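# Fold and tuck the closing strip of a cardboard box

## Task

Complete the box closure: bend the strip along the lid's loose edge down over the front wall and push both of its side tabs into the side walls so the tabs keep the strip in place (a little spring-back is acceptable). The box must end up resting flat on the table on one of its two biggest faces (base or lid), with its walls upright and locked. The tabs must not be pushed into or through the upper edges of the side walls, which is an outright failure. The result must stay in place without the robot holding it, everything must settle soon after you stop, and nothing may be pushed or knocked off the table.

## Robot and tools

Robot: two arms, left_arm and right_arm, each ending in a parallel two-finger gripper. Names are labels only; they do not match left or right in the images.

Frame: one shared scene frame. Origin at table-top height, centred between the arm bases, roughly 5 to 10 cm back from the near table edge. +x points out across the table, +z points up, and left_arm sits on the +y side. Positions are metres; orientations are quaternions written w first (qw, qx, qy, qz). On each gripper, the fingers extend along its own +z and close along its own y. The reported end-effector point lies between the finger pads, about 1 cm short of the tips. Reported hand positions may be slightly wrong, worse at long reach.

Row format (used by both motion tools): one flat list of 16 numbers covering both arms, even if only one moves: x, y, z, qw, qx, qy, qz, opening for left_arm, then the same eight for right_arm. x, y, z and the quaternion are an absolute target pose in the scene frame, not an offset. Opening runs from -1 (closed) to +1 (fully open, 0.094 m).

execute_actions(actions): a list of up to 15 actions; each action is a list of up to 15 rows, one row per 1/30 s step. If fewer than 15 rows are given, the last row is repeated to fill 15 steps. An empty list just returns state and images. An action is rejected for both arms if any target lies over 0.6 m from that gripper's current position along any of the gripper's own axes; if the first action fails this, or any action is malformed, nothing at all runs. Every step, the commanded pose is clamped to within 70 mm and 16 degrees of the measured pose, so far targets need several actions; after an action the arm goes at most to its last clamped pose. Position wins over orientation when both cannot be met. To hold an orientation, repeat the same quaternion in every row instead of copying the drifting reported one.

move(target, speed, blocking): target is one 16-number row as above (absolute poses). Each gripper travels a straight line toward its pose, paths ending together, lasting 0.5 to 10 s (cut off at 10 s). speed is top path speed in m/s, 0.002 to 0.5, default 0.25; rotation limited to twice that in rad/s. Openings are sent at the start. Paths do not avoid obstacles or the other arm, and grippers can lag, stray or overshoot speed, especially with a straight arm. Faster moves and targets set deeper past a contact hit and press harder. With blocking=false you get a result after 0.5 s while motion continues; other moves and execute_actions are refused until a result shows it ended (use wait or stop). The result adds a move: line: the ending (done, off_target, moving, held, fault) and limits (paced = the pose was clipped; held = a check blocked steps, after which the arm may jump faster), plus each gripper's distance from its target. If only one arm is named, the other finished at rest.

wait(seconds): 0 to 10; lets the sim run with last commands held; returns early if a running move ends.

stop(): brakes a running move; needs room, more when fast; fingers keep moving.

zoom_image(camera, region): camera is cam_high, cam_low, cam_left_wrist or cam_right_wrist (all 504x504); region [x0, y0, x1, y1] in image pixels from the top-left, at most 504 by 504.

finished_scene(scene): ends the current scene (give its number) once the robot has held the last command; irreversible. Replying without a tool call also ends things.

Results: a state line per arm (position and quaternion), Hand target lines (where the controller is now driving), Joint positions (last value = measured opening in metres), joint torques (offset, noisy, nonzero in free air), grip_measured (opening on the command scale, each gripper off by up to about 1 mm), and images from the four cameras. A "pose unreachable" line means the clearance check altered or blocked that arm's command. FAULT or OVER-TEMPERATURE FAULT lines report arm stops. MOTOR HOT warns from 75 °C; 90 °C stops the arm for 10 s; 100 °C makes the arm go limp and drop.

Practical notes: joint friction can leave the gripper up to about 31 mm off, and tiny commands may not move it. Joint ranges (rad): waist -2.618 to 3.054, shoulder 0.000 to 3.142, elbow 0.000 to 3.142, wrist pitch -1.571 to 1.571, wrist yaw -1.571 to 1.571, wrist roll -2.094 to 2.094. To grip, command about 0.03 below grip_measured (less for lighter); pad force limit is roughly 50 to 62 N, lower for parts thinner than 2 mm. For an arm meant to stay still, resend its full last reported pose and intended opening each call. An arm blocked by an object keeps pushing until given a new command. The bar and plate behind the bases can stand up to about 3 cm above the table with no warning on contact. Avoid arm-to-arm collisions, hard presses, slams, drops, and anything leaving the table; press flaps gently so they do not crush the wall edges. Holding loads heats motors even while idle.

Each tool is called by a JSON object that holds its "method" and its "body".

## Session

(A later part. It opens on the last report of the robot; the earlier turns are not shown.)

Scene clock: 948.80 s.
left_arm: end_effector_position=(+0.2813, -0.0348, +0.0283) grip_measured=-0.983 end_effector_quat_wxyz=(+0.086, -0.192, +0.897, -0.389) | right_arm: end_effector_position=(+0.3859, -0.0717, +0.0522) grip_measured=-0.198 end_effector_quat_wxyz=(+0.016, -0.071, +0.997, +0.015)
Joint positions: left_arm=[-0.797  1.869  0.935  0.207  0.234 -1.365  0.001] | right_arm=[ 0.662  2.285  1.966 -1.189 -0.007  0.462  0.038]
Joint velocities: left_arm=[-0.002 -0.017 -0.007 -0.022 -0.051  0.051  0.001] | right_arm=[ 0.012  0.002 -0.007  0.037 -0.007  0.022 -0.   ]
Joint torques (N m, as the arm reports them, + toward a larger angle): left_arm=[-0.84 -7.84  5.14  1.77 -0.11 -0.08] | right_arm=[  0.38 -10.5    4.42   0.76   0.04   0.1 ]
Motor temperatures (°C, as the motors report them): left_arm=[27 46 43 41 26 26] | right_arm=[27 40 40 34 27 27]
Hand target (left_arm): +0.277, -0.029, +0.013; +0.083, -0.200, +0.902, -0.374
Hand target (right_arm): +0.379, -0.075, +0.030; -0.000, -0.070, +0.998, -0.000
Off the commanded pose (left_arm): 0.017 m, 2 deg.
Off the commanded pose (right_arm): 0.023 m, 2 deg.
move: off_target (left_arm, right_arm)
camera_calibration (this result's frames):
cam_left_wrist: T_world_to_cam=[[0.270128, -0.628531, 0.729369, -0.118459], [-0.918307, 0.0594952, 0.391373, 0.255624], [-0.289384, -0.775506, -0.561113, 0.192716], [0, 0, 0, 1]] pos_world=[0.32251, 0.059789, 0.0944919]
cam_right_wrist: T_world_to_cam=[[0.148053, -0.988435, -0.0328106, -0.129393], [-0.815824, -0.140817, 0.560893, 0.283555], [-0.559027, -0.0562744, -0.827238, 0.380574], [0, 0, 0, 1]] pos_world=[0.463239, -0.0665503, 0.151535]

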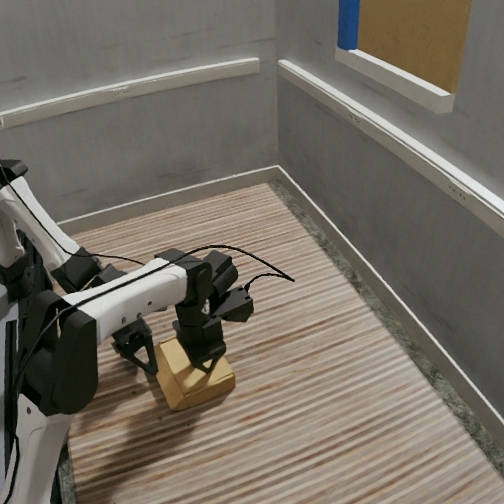

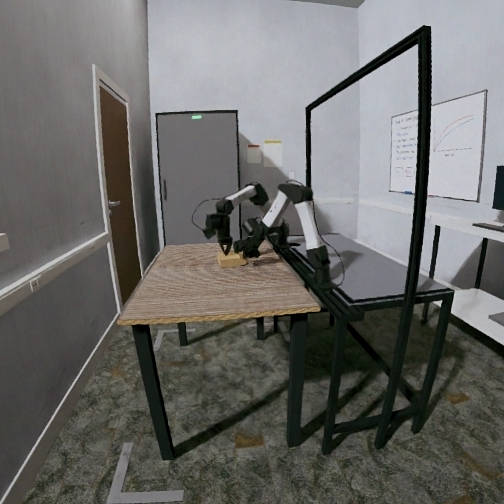

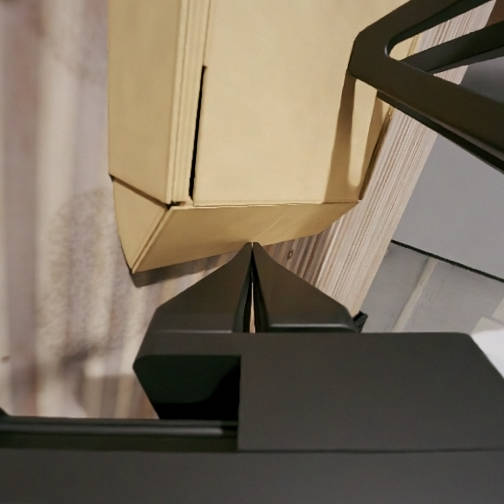

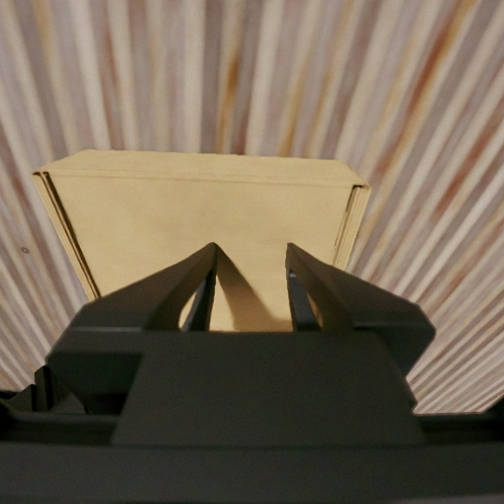

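Tip is near the edge; push +x.

{"method": "move", "body": {"target": [0.305,-0.035,0.016,0.083,-0.2,0.902,-0.374,-1, 0.38,-0.075,0.03,0,-0.07,0.9976,0,-0.2], "speed": 0.015}}

Scene clock: 952.77 s.
left_arm: end_effector_position=(+0.3000, -0.0384, +0.0237) grip_measured=-0.983 end_effector_quat_wxyz=(+0.086, -0.195, +0.898, -0.386) | right_arm: end_effector_position=(+0.3895, -0.0710, +0.0524) grip_measured=-0.198 end_effector_quat_wxyz=(+0.023, -0.071, +0.997, +0.014)
Joint positions: left_arm=[-0.767  1.928  1.005  0.186  0.251 -1.348  0.001] | right_arm=[ 0.662  2.285  1.966 -1.175  0.002  0.462  0.038]
Joint velocities: left_arm=[-0.007  0.012  0.012 -0.066  0.022  0.066  0.001] | right_arm=[ 0.002 -0.022 -0.002 -0.007 -0.007  0.081 -0.001]
Joint torques (N m, as the arm reports them, + toward a larger angle): left_arm=[ 0.63 -8.43  7.82  1.42  0.03 -0.01] | right_arm=[  0.15 -10.29   4.47   0.69   0.04   0.1 ]
Motor temperatures (°C, as the motors report them): left_arm=[27 46 43 41 26 26] | right_arm=[27 41 40 34 27 27]
Hand target (left_arm): +0.305, -0.034, +0.016; +0.083, -0.200, +0.902, -0.374
Hand target (right_arm): +0.380, -0.075, +0.031; -0.000, -0.070, +0.998, -0.000
Off the commanded pose (left_arm): 0.010 m, 2 deg.
Off the commanded pose (right_arm): 0.025 m, 3 deg.
move: off_target (right_arm)
camera_calibration (this result's frames):
cam_left_wrist: T_world_to_cam=[[0.275989, -0.630836, 0.725173, -0.124113], [-0.917332, 0.0523536, 0.394665, 0.274187], [-0.286934, -0.774148, -0.564238, 0.192164], [0, 0, 0, 1]] pos_world=[0.340913, 0.0561139, 0.0902179]
cam_right_wrist: T_world_to_cam=[[0.148121, -0.988479, -0.0311475, -0.129359], [-0.824618, -0.140831, 0.54788, 0.290541], [-0.545954, -0.0554676, -0.835977, 0.378127], [0, 0, 0, 1]] pos_world=[0.465186, -0.0659782, 0.152895]

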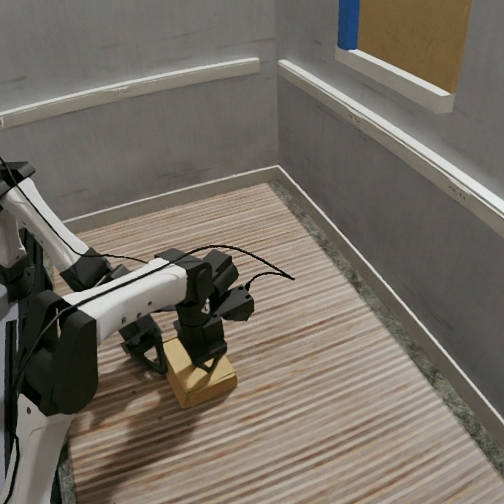

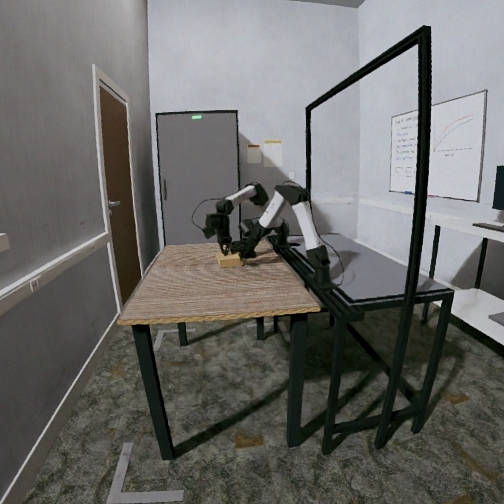

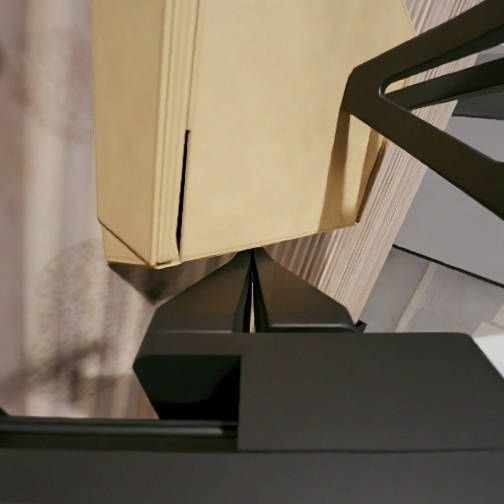

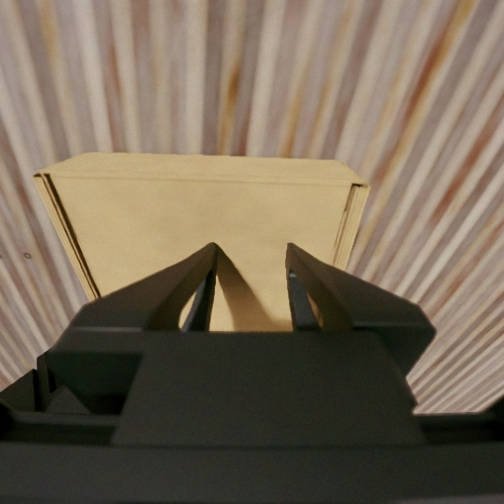

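{"method": "move", "body": {"target": [0.320,-0.035,0.014,0.083,-0.2,0.902,-0.374,-1, 0.37,-0.077,0.025,0,-0.07,0.9976,0,-0.2], "speed": 0.015}}

{"method": "zoom_image", "body": {"camera": "cam_high", "region": [140,320,260,420]}}

Scene clock: 958.33 s.
left_arm: end_effector_position=(+0.3115, -0.0396, +0.0210) grip_measured=-0.983 end_effector_quat_wxyz=(+0.080, -0.192, +0.899, -0.385) | right_arm: end_effector_position=(+0.3912, -0.0723, +0.0502) grip_measured=-0.198 end_effector_quat_wxyz=(+0.040, -0.068, +0.997, +0.016)
Joint positions: left_arm=[-0.743  1.964  1.053  0.162  0.281 -1.327  0.001] | right_arm=[ 0.664  2.255  1.905 -1.114  0.017  0.467  0.038]
Joint velocities: left_arm=[ 0.007 -0.007  0.007  0.007 -0.022 -0.037 -0.001] | right_arm=[ 0.002  0.022 -0.002  0.007 -0.022  0.007 -0.   ]
Joint torques (N m, as the arm reports them, + toward a larger angle): left_arm=[ 0.95 -8.7   8.    1.47 -0.03  0.  ] | right_arm=[  0.83 -10.6    3.35   0.62  -0.09   0.11]
Motor temperatures (°C, as the motors report them): left_arm=[27 46 43 41 26 26] | right_arm=[27 42 40 34 27 27]
Hand target (left_arm): +0.320, -0.034, +0.014; +0.083, -0.200, +0.902, -0.374
Hand target (right_arm): +0.370, -0.077, +0.026; -0.000, -0.070, +0.998, -0.001
Off the commanded pose (left_arm): 0.012 m, 2 deg.
Off the commanded pose (right_arm): 0.033 m, 5 deg.
move: off_target (left_arm, right_arm)
camera_calibration (this result's frames):
cam_left_wrist: T_world_to_cam=[[0.275515, -0.634597, 0.722065, -0.125971], [-0.913369, 0.0614031, 0.402476, 0.284734], [-0.299747, -0.7704, -0.562704, 0.197125], [0, 0, 0, 1]] pos_world=[0.353862, 0.0544411, 0.087284]
cam_right_wrist: T_world_to_cam=[[0.143892, -0.989097, -0.0313482, -0.129385], [-0.843274, -0.139132, 0.519164, 0.301803], [-0.517865, -0.0482685, -0.8541, 0.36768], [0, 0, 0, 1]] pos_world=[0.463529, -0.0682359, 0.153294]

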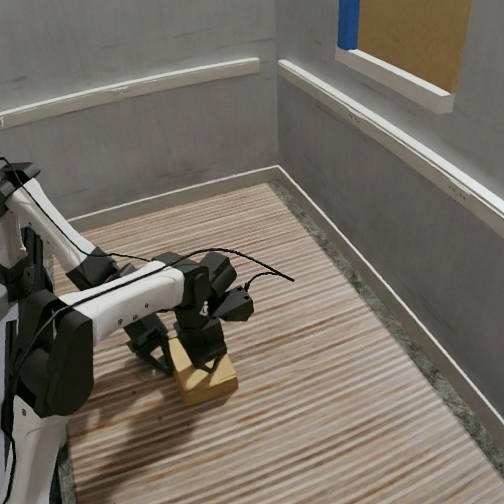

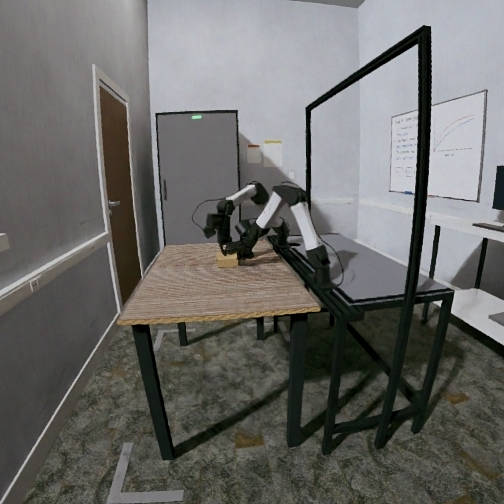

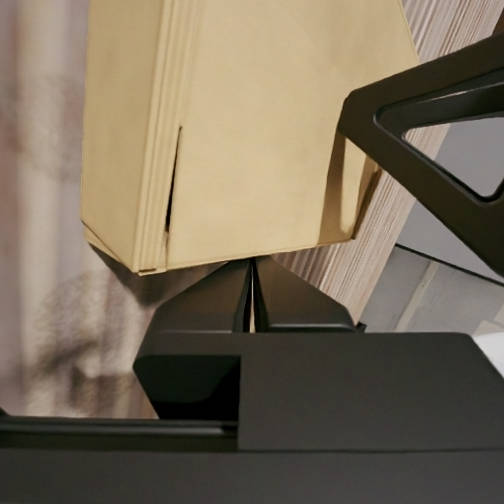

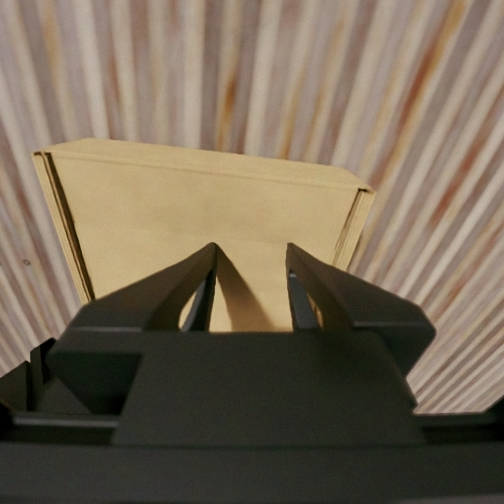

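Region (140, 320, 260, 420) of cam_high's 504x504 image, scaled by 4.200, with more detail than that image has.

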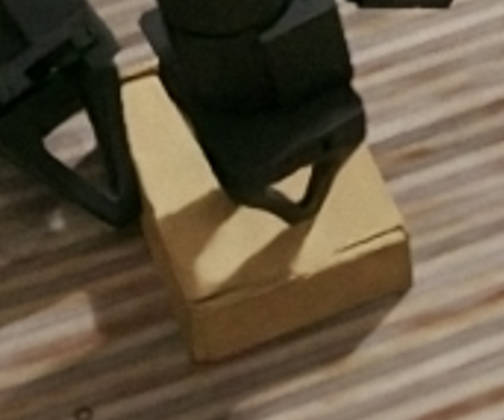

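{"method": "move", "body": {"target": [0.312,-0.039,0.016,0.083,-0.2,0.902,-0.374,-1, 0.40,-0.07,0.085,0,-0.02,1,0,-0.2], "speed": 0.08}}

{"method": "move", "body": {"target": [0.312,-0.039,0.016,0.083,-0.2,0.902,-0.374,-1, 0.45,-0.045,0.08,0,-0.02,1,0,0.6], "speed": 0.1}}

{"method": "move", "body": {"target": [0.312,-0.039,0.016,0.083,-0.2,0.902,-0.374,-1, 0.445,-0.045,0.025,0,-0.02,1,0,0.6], "speed": 0.06}}

Scene clock: 964.67 s.
left_arm: end_effector_position=(+0.3132, -0.0384, +0.0207) grip_measured=-0.983 end_effector_quat_wxyz=(+0.084, -0.196, +0.899, -0.382) | right_arm: end_effector_position=(+0.3971, -0.0699, +0.0859) grip_measured=-0.198 end_effector_quat_wxyz=(+0.005, -0.027, +1.000, -0.001)
Joint positions: left_arm=[-0.743  1.964  1.054  0.161  0.269 -1.33   0.001] | right_arm=[ 0.658  2.387  2.279 -1.435  0.01   0.545  0.038]
Joint velocities: left_arm=[-0.002 -0.002 -0.012 -0.022 -0.051 -0.022 -0.001] | right_arm=[ 0.012 -0.007  0.002 -0.022  0.081  0.066 -0.001]
Joint torques (N m, as the arm reports them, + toward a larger angle): left_arm=[-0.99 -9.69  7.26  1.47 -0.08 -0.1 ] | right_arm=[ -0.7  -11.54   8.67   0.38  -0.1    0.15]
Motor temperatures (°C, as the motors report them): left_arm=[27 47 43 41 26 26] | right_arm=[27 43 40 33 27 27]
Hand target (left_arm): +0.312, -0.039, +0.016; +0.083, -0.200, +0.902, -0.374
Hand target (right_arm): +0.400, -0.071, +0.084; +0.000, -0.020, +1.000, +0.001
Off the commanded pose (left_arm): 0.005 m, 1 deg.
Off the commanded pose (right_arm): 0.003 m, 1 deg.
move: done
camera_calibration (this result's frames):
cam_left_wrist: T_world_to_cam=[[0.279562, -0.635193, 0.719982, -0.126787], [-0.915581, 0.0493934, 0.399088, 0.286689], [-0.28906, -0.770772, -0.567762, 0.195086], [0, 0, 0, 1]] pos_world=[0.354323, 0.0556723, 0.0876326]
cam_right_wrist: T_world_to_cam=[[0.0609421, -0.998136, -0.00331599, -0.0968007], [-0.812337, -0.0515279, 0.580908, 0.277148], [-0.579996, -0.0327081, -0.813963, 0.423656], [0, 0, 0, 1]] pos_world=[0.476756, -0.0684824, 0.183521]

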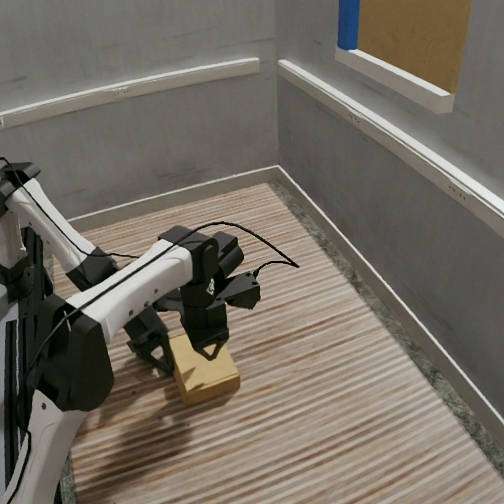

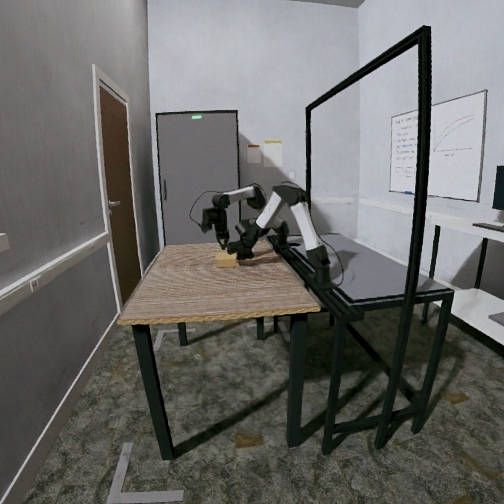

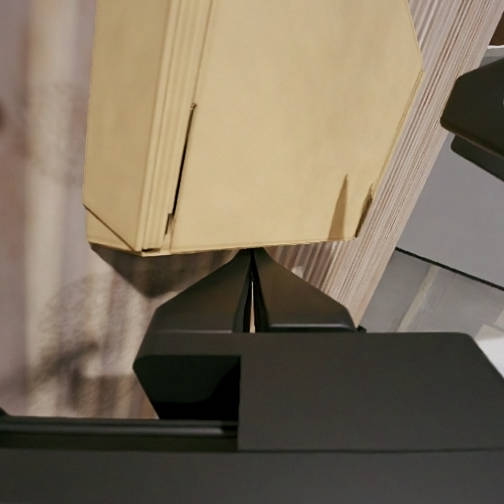

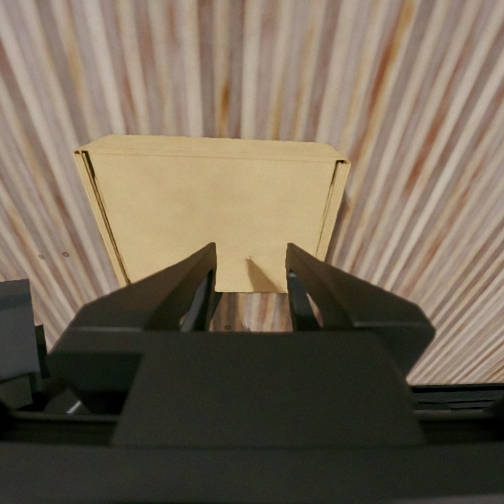

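Scene clock: 965.57 s.
left_arm: end_effector_position=(+0.3132, -0.0384, +0.0207) grip_measured=-0.983 end_effector_quat_wxyz=(+0.084, -0.196, +0.899, -0.382) | right_arm: end_effector_position=(+0.4482, -0.0449, +0.0820) grip_measured=+0.598 end_effector_quat_wxyz=(+0.053, -0.019, +0.998, +0.029)
Joint positions: left_arm=[-0.743  1.964  1.054  0.161  0.269 -1.33   0.001] | right_arm=[ 0.643  2.663  2.777 -1.542  0.01   0.545  0.075]
Joint velocities: left_arm=[-0.007 -0.012 -0.007  0.037  0.066 -0.022 -0.001] | right_arm=[-0.002 -0.012  0.002  0.037 -0.051 -0.022  0.   ]
Joint torques (N m, as the arm reports them, + toward a larger angle): left_arm=[-1.02 -9.72  7.23  1.47 -0.09 -0.1 ] | right_arm=[ -0.53 -12.95   8.58   0.57  -0.02   0.  ]
Motor temperatures (°C, as the motors report them): left_arm=[27 47 43 41 26 26] | right_arm=[27 43 40 33 27 27]
Hand target (left_arm): +0.312, -0.039, +0.016; +0.083, -0.200, +0.902, -0.374
Hand target (right_arm): +0.449, -0.046, +0.080; +0.049, -0.020, +0.998, +0.030
Off the commanded pose (left_arm): 0.005 m, 1 deg.
Off the commanded pose (right_arm): 0.003 m, 7 deg.
joint sent to its limit (right arm) — the command would take joint 4 (wrist pitch) past its lower limit, so that joint was sent only as far as its limit.
move: off_target (right_arm)
camera_calibration (this result's frames):
cam_left_wrist: T_world_to_cam=[[0.279562, -0.635193, 0.719982, -0.126787], [-0.915581, 0.0493934, 0.399088, 0.286689], [-0.28906, -0.770772, -0.567762, 0.195086], [0, 0, 0, 1]] pos_world=[0.354323, 0.0556723, 0.0876326]
cam_right_wrist: T_world_to_cam=[[0.0481321, -0.996954, -0.0613677, -0.0644311], [-0.864506, -0.0723544, 0.497387, 0.351546], [-0.500312, 0.0291126, -0.865356, 0.422204], [0, 0, 0, 1]] pos_world=[0.518249, -0.0510903, 0.186549]

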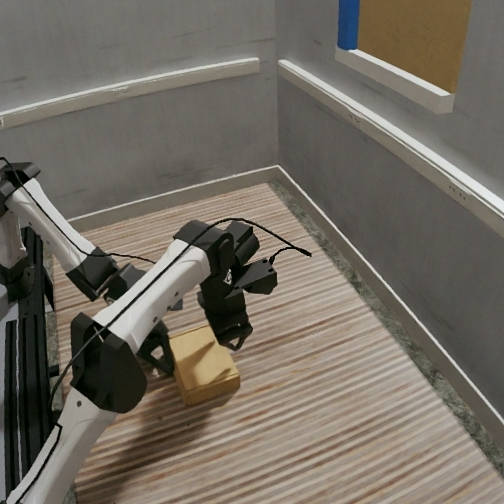

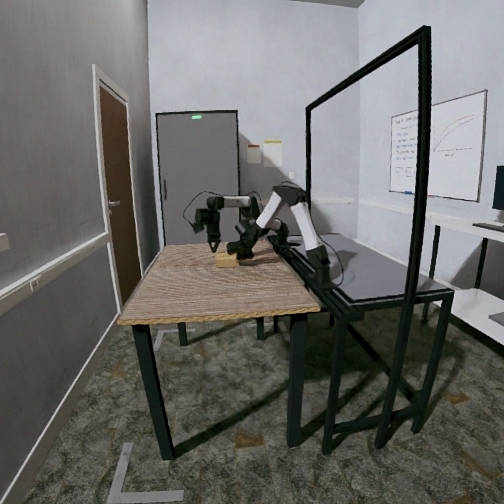

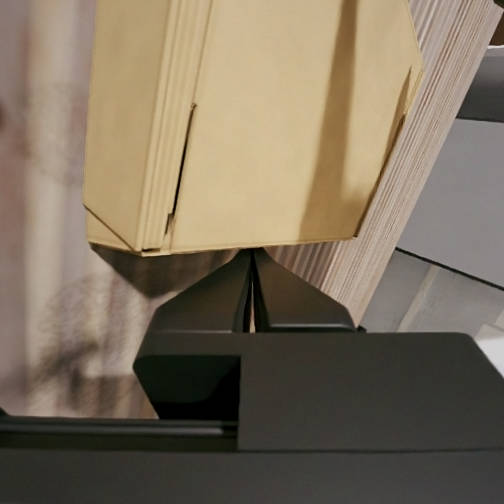

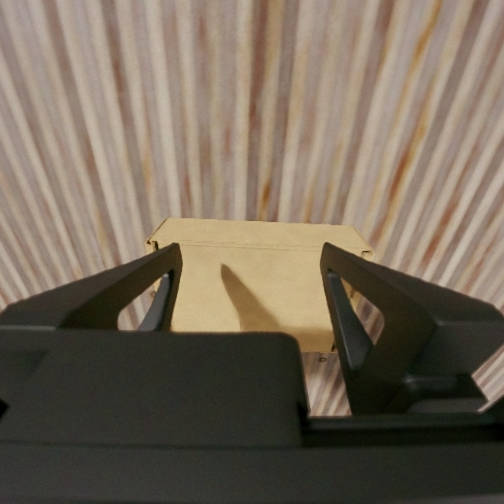

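Scene clock: 966.80 s.
left_arm: end_effector_position=(+0.3106, -0.0401, +0.0202) grip_measured=-0.983 end_effector_quat_wxyz=(+0.083, -0.193, +0.900, -0.382) | right_arm: end_effector_position=(+0.4469, -0.0456, +0.0356) grip_measured=+0.598 end_effector_quat_wxyz=(+0.021, -0.019, +1.000, +0.010)
Joint positions: left_arm=[-0.749  1.964  1.054  0.159  0.269 -1.33   0.001] | right_arm=[ 0.642  2.777  2.819 -1.546  0.008  0.545  0.075]
Joint velocities: left_arm=[ 0.012 -0.002 -0.012  0.007 -0.066 -0.095 -0.   ] | right_arm=[-0.002  0.002 -0.007  0.037  0.007 -0.007 -0.   ]
Joint torques (N m, as the arm reports them, + toward a larger angle): left_arm=[-0.53 -9.72  7.3   1.49 -0.09 -0.11] | right_arm=[ -0.12 -12.13   8.34   0.49  -0.05   0.05]
Motor temperatures (°C, as the motors report them): left_arm=[27 47 43 41 26 26] | right_arm=[27 43 40 33 27 27]
Hand target (left_arm): +0.312, -0.039, +0.016; +0.083, -0.200, +0.902, -0.374
Hand target (right_arm): +0.444, -0.045, +0.025; +0.009, -0.020, +1.000, +0.007
Off the commanded pose (left_arm): 0.005 m, 1 deg.
Off the commanded pose (right_arm): 0.011 m, 3 deg.
joint sent to its limit (right arm) — the command would take joint 4 (wrist pitch) past its lower limit, so that joint was sent only as far as its limit.
move: off_target (right_arm)
camera_calibration (this result's frames):
cam_left_wrist: T_world_to_cam=[[0.277078, -0.637963, 0.718492, -0.126106], [-0.914507, 0.0543246, 0.400906, 0.284388], [-0.294795, -0.768148, -0.56837, 0.194714], [0, 0, 0, 1]] pos_world=[0.352417, 0.0536686, 0.0872632]
cam_right_wrist: T_world_to_cam=[[0.0453285, -0.998678, -0.0242576, -0.068029], [-0.831098, -0.0511731, 0.553766, 0.357442], [-0.554276, -0.0049409, -0.832319, 0.402831], [0, 0, 0, 1]] pos_world=[0.523432, -0.0476573, 0.135694]

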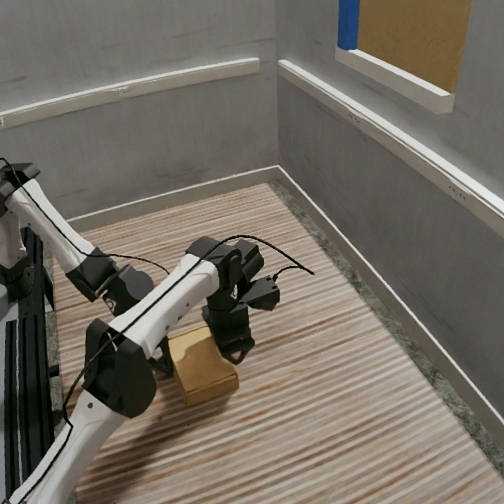

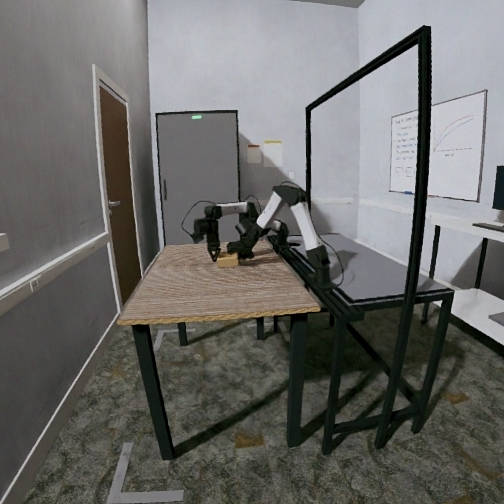

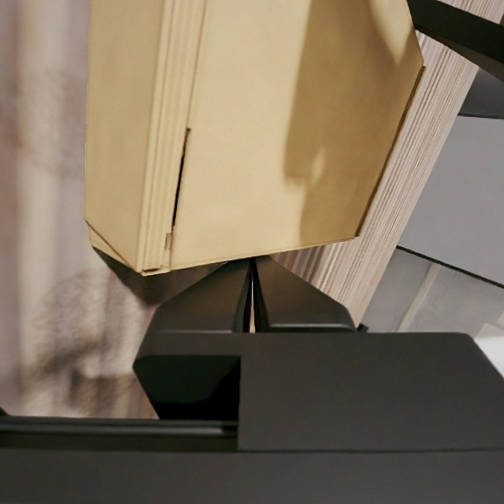

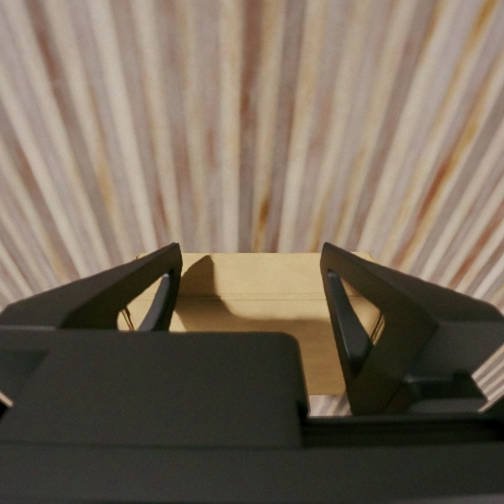

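{"method": "move", "body": {"target": [0.325,-0.037,0.014,0.083,-0.2,0.902,-0.374,-1, 0.435,-0.045,0.028,0,-0.02,1,0,0.6], "speed": 0.015}}

Scene clock: 972.00 s.
left_arm: end_effector_position=(+0.3125, -0.0425, +0.0201) grip_measured=-0.983 end_effector_quat_wxyz=(+0.074, -0.189, +0.901, -0.384) | right_arm: end_effector_position=(+0.4481, -0.0458, +0.0357) grip_measured=+0.598 end_effector_quat_wxyz=(+0.023, -0.018, +1.000, +0.008)
Joint positions: left_arm=[-0.741  1.978  1.075  0.145  0.293 -1.322  0.001] | right_arm=[ 0.642  2.777  2.819 -1.543  0.013  0.546  0.075]
Joint velocities: left_arm=[ 0.007  0.027  0.012  0.051 -0.022 -0.022 -0.001] | right_arm=[ 0.002 -0.012 -0.022 -0.095 -0.007  0.007 -0.   ]
Joint torques (N m, as the arm reports them, + toward a larger angle): left_arm=[ 1.28 -8.82  8.08  1.52 -0.14 -0.02] | right_arm=[  0.87 -14.57   4.43   0.43  -0.08   0.1 ]
Motor temperatures (°C, as the motors report them): left_arm=[27 47 43 41 26 26] | right_arm=[27 45 40 33 27 27]
Hand target (left_arm): +0.324, -0.036, +0.014; +0.083, -0.200, +0.902, -0.374
Hand target (right_arm): +0.436, -0.045, +0.028; +0.001, -0.020, +1.000, +0.001
Off the commanded pose (left_arm): 0.015 m, 2 deg.
Off the commanded pose (right_arm): 0.015 m, 3 deg.
joint sent to its limit (right arm) — the command would take joint 4 (wrist pitch) past its lower limit, so that joint was sent only as far as its limit.
move: off_target (left_arm, right_arm)
camera_calibration (this result's frames):
cam_left_wrist: T_world_to_cam=[[0.275362, -0.638276, 0.718874, -0.127571], [-0.908982, 0.0705484, 0.410821, 0.285097], [-0.312933, -0.766568, -0.560755, 0.198977], [0, 0, 0, 1]] pos_world=[0.356543, 0.0509913, 0.086161]
cam_right_wrist: T_world_to_cam=[[0.0433131, -0.998822, -0.0218545, -0.0675172], [-0.83427, -0.048195, 0.549246, 0.360097], [-0.549652, -0.00555696, -0.835375, 0.401528], [0, 0, 0, 1]] pos_world=[0.524043, -0.0478515, 0.136169]

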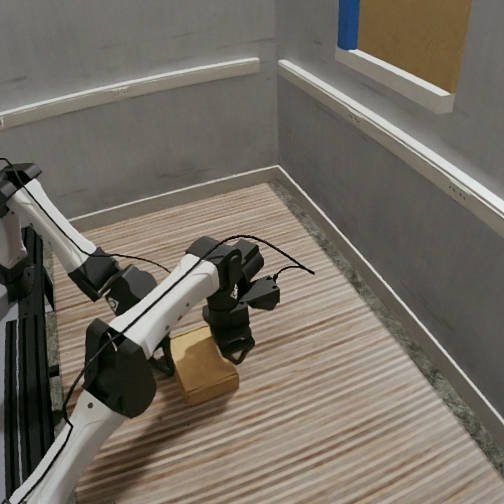

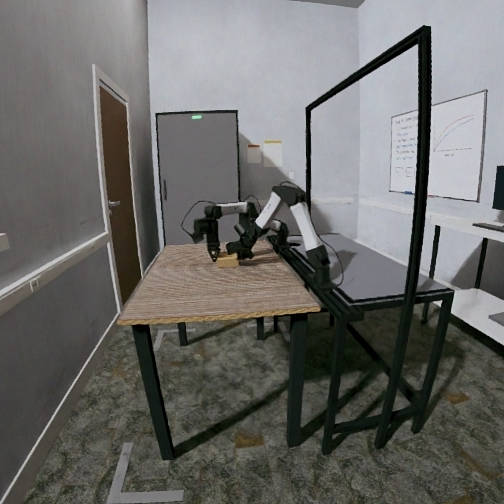

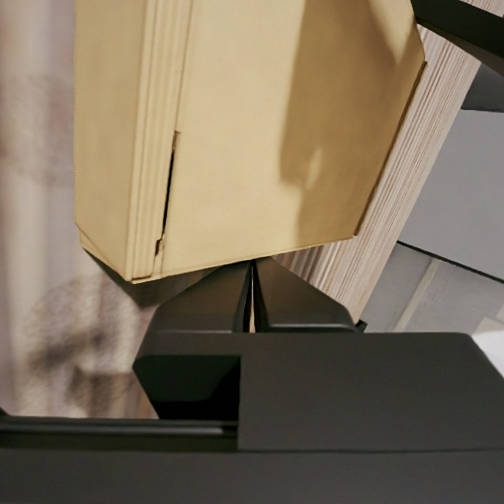

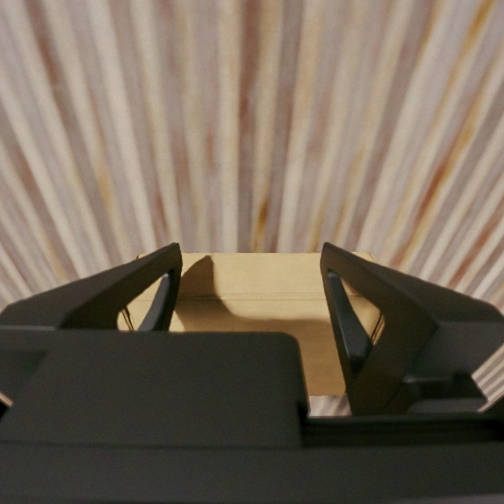

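{"method": "move", "body": {"target": [0.330,-0.040,0.014,0.131,-0.316,0.868,-0.36,-1, 0.425,-0.045,0.03,0,-0.02,1,0,0.6], "speed": 0.05}}

{"method": "zoom_image", "body": {"camera": "cam_left_wrist", "region": [0,150,300,350]}}

Scene clock: 978.50 s.
left_arm: end_effector_position=(+0.3174, -0.0447, +0.0178) grip_measured=-0.983 end_effector_quat_wxyz=(+0.108, -0.299, +0.875, -0.365) | right_arm: end_effector_position=(+0.4490, -0.0462, +0.0386) grip_measured=+0.598 end_effector_quat_wxyz=(+0.037, -0.013, +0.999, +0.011)
Joint positions: left_arm=[-0.806  1.978  1.076  0.158  0.088 -1.549  0.001] | right_arm=[ 0.644  2.669  2.614 -1.419  0.023  0.558  0.075]
Joint velocities: left_arm=[ 0.002  0.007 -0.017  0.022 -0.037 -0.007 -0.   ] | right_arm=[-0.027 -0.007 -0.022  0.007 -0.022 -0.007 -0.   ]
Joint torques (N m, as the arm reports them, + toward a larger angle): left_arm=[ 0.15 -9.16  7.13  1.79 -0.5  -0.1 ] | right_arm=[  1.75 -14.56   4.53   0.21  -0.17   0.13]
Motor temperatures (°C, as the motors report them): left_arm=[27 48 43 41 26 26] | right_arm=[27 48 40 33 27 27]
Hand target (left_arm): +0.330, -0.039, +0.014; +0.131, -0.315, +0.868, -0.360
Hand target (right_arm): +0.426, -0.045, +0.030; -0.001, -0.019, +1.000, -0.001
Off the commanded pose (left_arm): 0.014 m, 3 deg.
Off the commanded pose (right_arm): 0.025 m, 5 deg.
move: off_target (left_arm, right_arm)
camera_calibration (this result's frames):
cam_left_wrist: T_world_to_cam=[[0.43733, -0.560141, 0.703552, -0.176292], [-0.888479, -0.148115, 0.434358, 0.27388], [-0.139095, -0.815049, -0.562449, 0.140177], [0, 0, 0, 1]] pos_world=[0.339932, 0.0560682, 0.083911]
cam_right_wrist: T_world_to_cam=[[0.0337854, -0.999052, -0.0274671, -0.0633507], [-0.849449, -0.0431849, 0.5259, 0.367167], [-0.526587, 0.00556416, -0.850103, 0.395166], [0, 0, 0, 1]] pos_world=[0.52212, -0.0496333, 0.141099]

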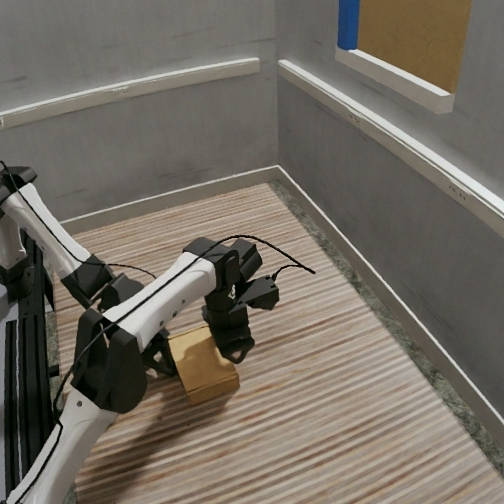

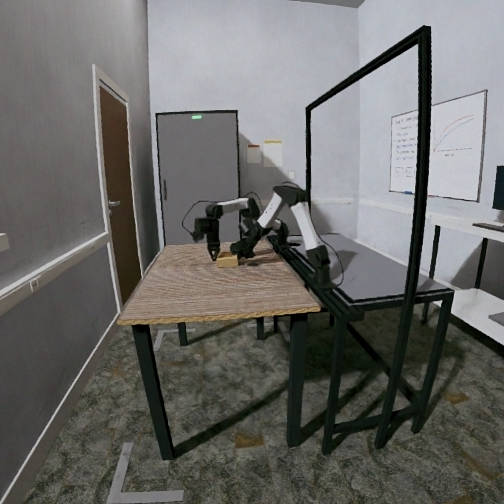

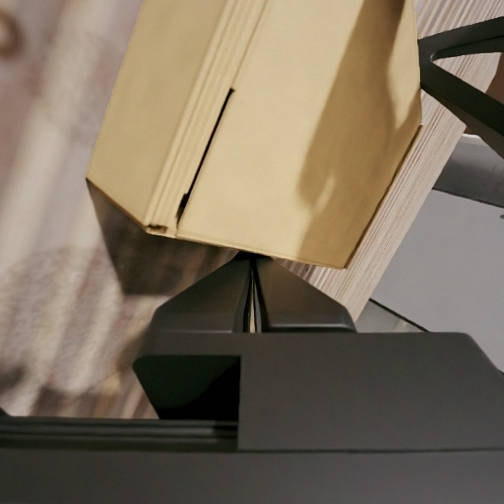

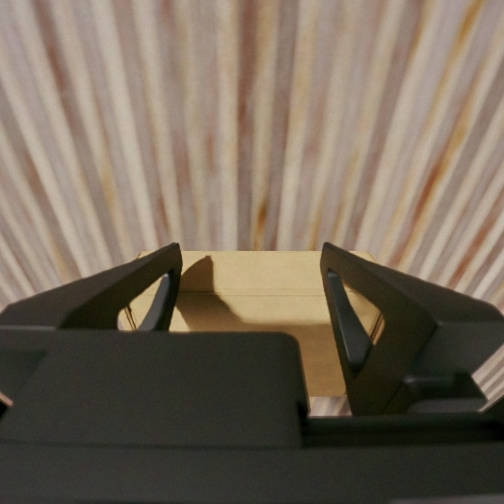

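Region (0, 150, 300, 350) of cam_left_wrist's 504x504 image, scaled by 1.680, with more detail than that image has.

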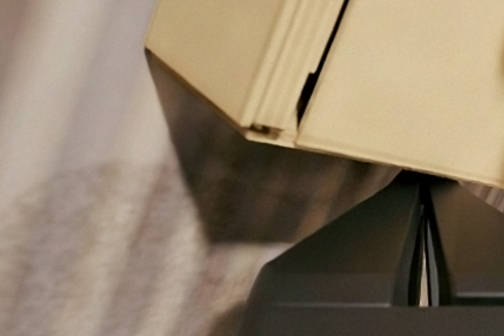

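Flush. Release.

{"method": "move", "body": {"target": [0.285,-0.03,0.03,0.131,-0.316,0.868,-0.36,-1, 0.465,-0.045,0.05,0.05,-0.02,1,0,0.6], "speed": 0.05}}

{"method": "wait", "body": {"seconds": 1}}

Scene clock: 985.70 s.
left_arm: end_effector_position=(+0.2866, -0.0330, +0.0239) grip_measured=-0.983 end_effector_quat_wxyz=(+0.125, -0.313, +0.873, -0.354) | right_arm: end_effector_position=(+0.4622, -0.0419, +0.0532) grip_measured=+0.598 end_effector_quat_wxyz=(+0.064, -0.019, +0.998, +0.015)
Joint positions: left_arm=[-0.873  1.875  0.961  0.159 -0.008 -1.605  0.001] | right_arm=[ 0.644  2.762  2.853 -1.515  0.045  0.545  0.075]
Joint velocities: left_arm=[-0.017 -0.002 -0.007  0.051 -0.066 -0.037  0.   ] | right_arm=[-0.017 -0.007  0.002 -0.095 -0.022  0.051  0.   ]
Joint torques (N m, as the arm reports them, + toward a larger angle): left_arm=[ -0.83 -11.68   5.25   1.7   -0.16  -0.08] | right_arm=[ -0.59 -13.29   8.7    0.65   0.11  -0.01]
Motor temperatures (°C, as the motors report them): left_arm=[27 48 43 42 26 26] | right_arm=[27 51 40 33 27 27]
Hand target (left_arm): +0.285, -0.031, +0.030; +0.131, -0.316, +0.868, -0.360
Hand target (right_arm): +0.464, -0.046, +0.050; +0.065, -0.020, +0.998, +0.009
Off the commanded pose (left_arm): 0.007 m, 1 deg.
Off the commanded pose (right_arm): 0.005 m, 2 deg.
elbow stopped short (right arm): the move would have taken joint 3 (elbow) straighter than the controller allows; a more bent joint 3 avoids this.
move: done
camera_calibration (this result's frames):
cam_left_wrist: T_world_to_cam=[[0.451106, -0.559956, 0.694948, -0.164275], [-0.887007, -0.195271, 0.418436, 0.244031], [-0.0986028, -0.805182, -0.584772, 0.138073], [0, 0, 0, 1]] pos_world=[0.304177, 0.0668392, 0.0927921]
cam_right_wrist: T_world_to_cam=[[0.046043, -0.998369, -0.0337609, -0.0644758], [-0.876195, -0.0565937, 0.478623, 0.38521], [-0.479753, 0.00754392, -0.877371, 0.394369], [0, 0, 0, 1]] pos_world=[0.529687, -0.0455453, 0.159461]

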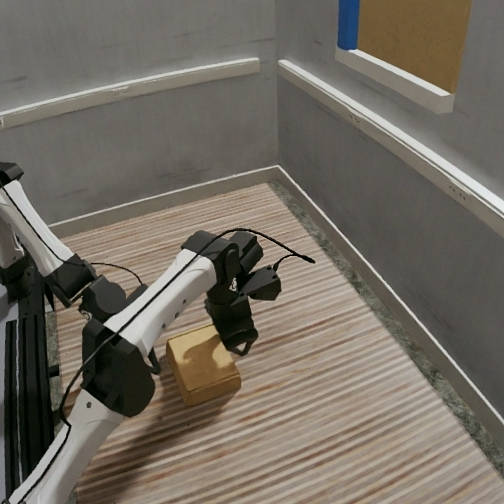

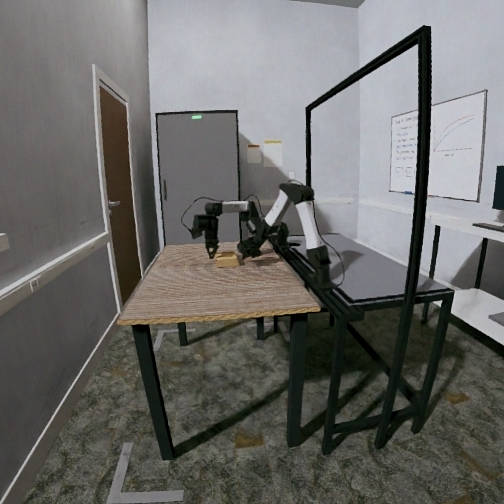

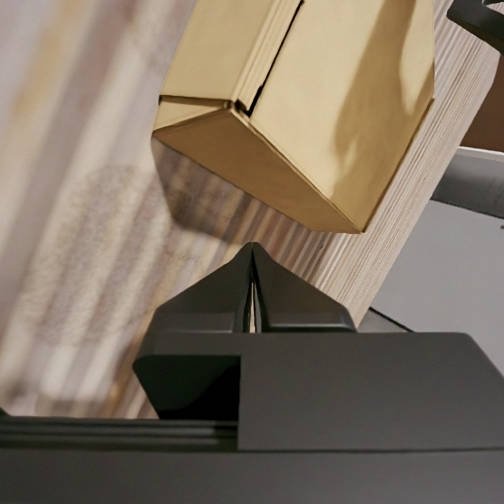

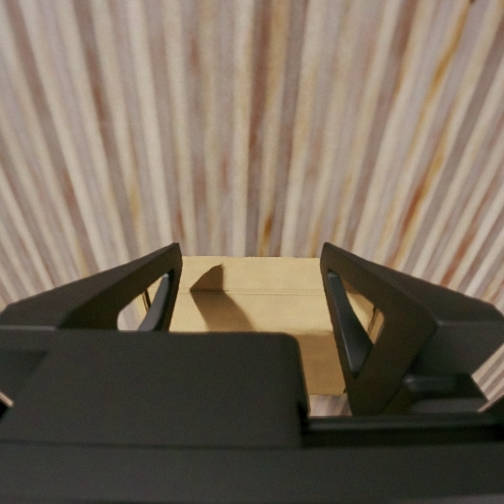

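Scene clock: 986.70 s.
left_arm: end_effector_position=(+0.2869, -0.0328, +0.0239) grip_measured=-0.983 end_effector_quat_wxyz=(+0.126, -0.314, +0.872, -0.354) | right_arm: end_effector_position=(+0.4620, -0.0422, +0.0531) grip_measured=+0.598 end_effector_quat_wxyz=(+0.064, -0.019, +0.998, +0.015)
Joint positions: left_arm=[-0.873  1.875  0.961  0.159 -0.01  -1.606  0.001] | right_arm=[ 0.644  2.762  2.853 -1.516  0.046  0.545  0.075]
Joint velocities: left_arm=[ 0.012 -0.002 -0.017 -0.051 -0.007 -0.125 -0.001] | right_arm=[ 0.037 -0.007 -0.012 -0.007  0.007 -0.051 -0.   ]
Joint torques (N m, as the arm reports them, + toward a larger angle): left_arm=[ -0.82 -11.61   5.22   1.69  -0.18  -0.12] | right_arm=[ -0.76 -13.24   8.74   0.64   0.1    0.02]
Motor temperatures (°C, as the motors report them): left_arm=[27 49 43 42 26 26] | right_arm=[27 51 40 33 27 27]
Hand target (left_arm): +0.285, -0.031, +0.030; +0.131, -0.316, +0.868, -0.360
Hand target (right_arm): +0.464, -0.046, +0.050; +0.065, -0.020, +0.998, +0.009
Off the commanded pose (left_arm): 0.007 m, 1 deg.
Off the commanded pose (right_arm): 0.005 m, 2 deg.
wait: 1.00 s; at rest by 0.17 s
camera_calibration (this result's frames):
cam_left_wrist: T_world_to_cam=[[0.451971, -0.559202, 0.694993, -0.164509], [-0.886825, -0.197613, 0.417721, 0.244238], [-0.0962501, -0.805135, -0.585229, 0.137641], [0, 0, 0, 1]] pos_world=[0.304197, 0.0670904, 0.0928608]
cam_right_wrist: T_world_to_cam=[[0.046311, -0.998399, -0.0324752, -0.0649261], [-0.875928, -0.0562158, 0.479155, 0.384932], [-0.480214, 0.00625573, -0.877129, 0.394413], [0, 0, 0, 1]] pos_world=[0.529583, -0.0456502, 0.159401]

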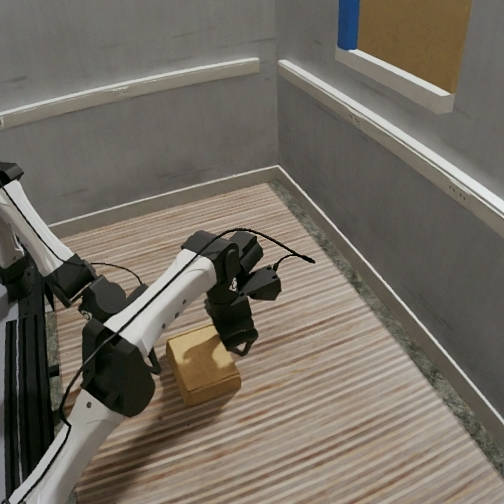

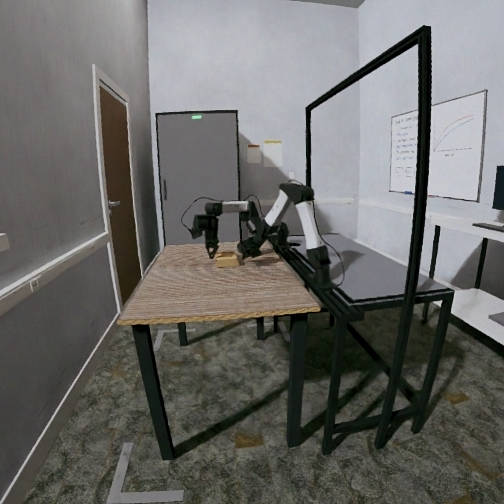

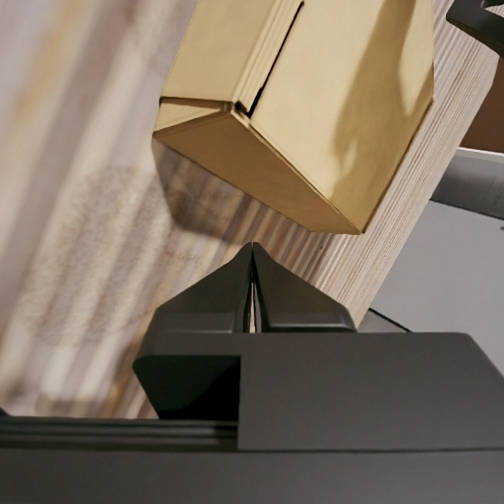

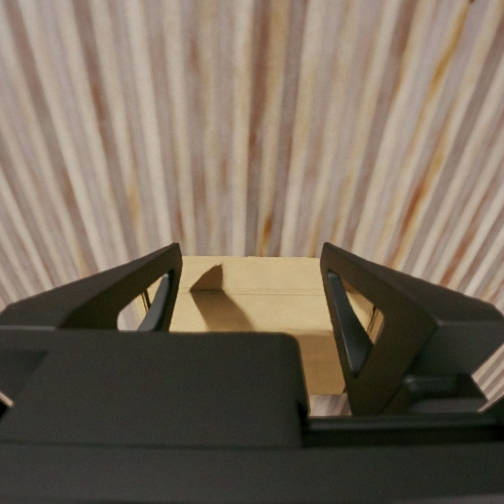

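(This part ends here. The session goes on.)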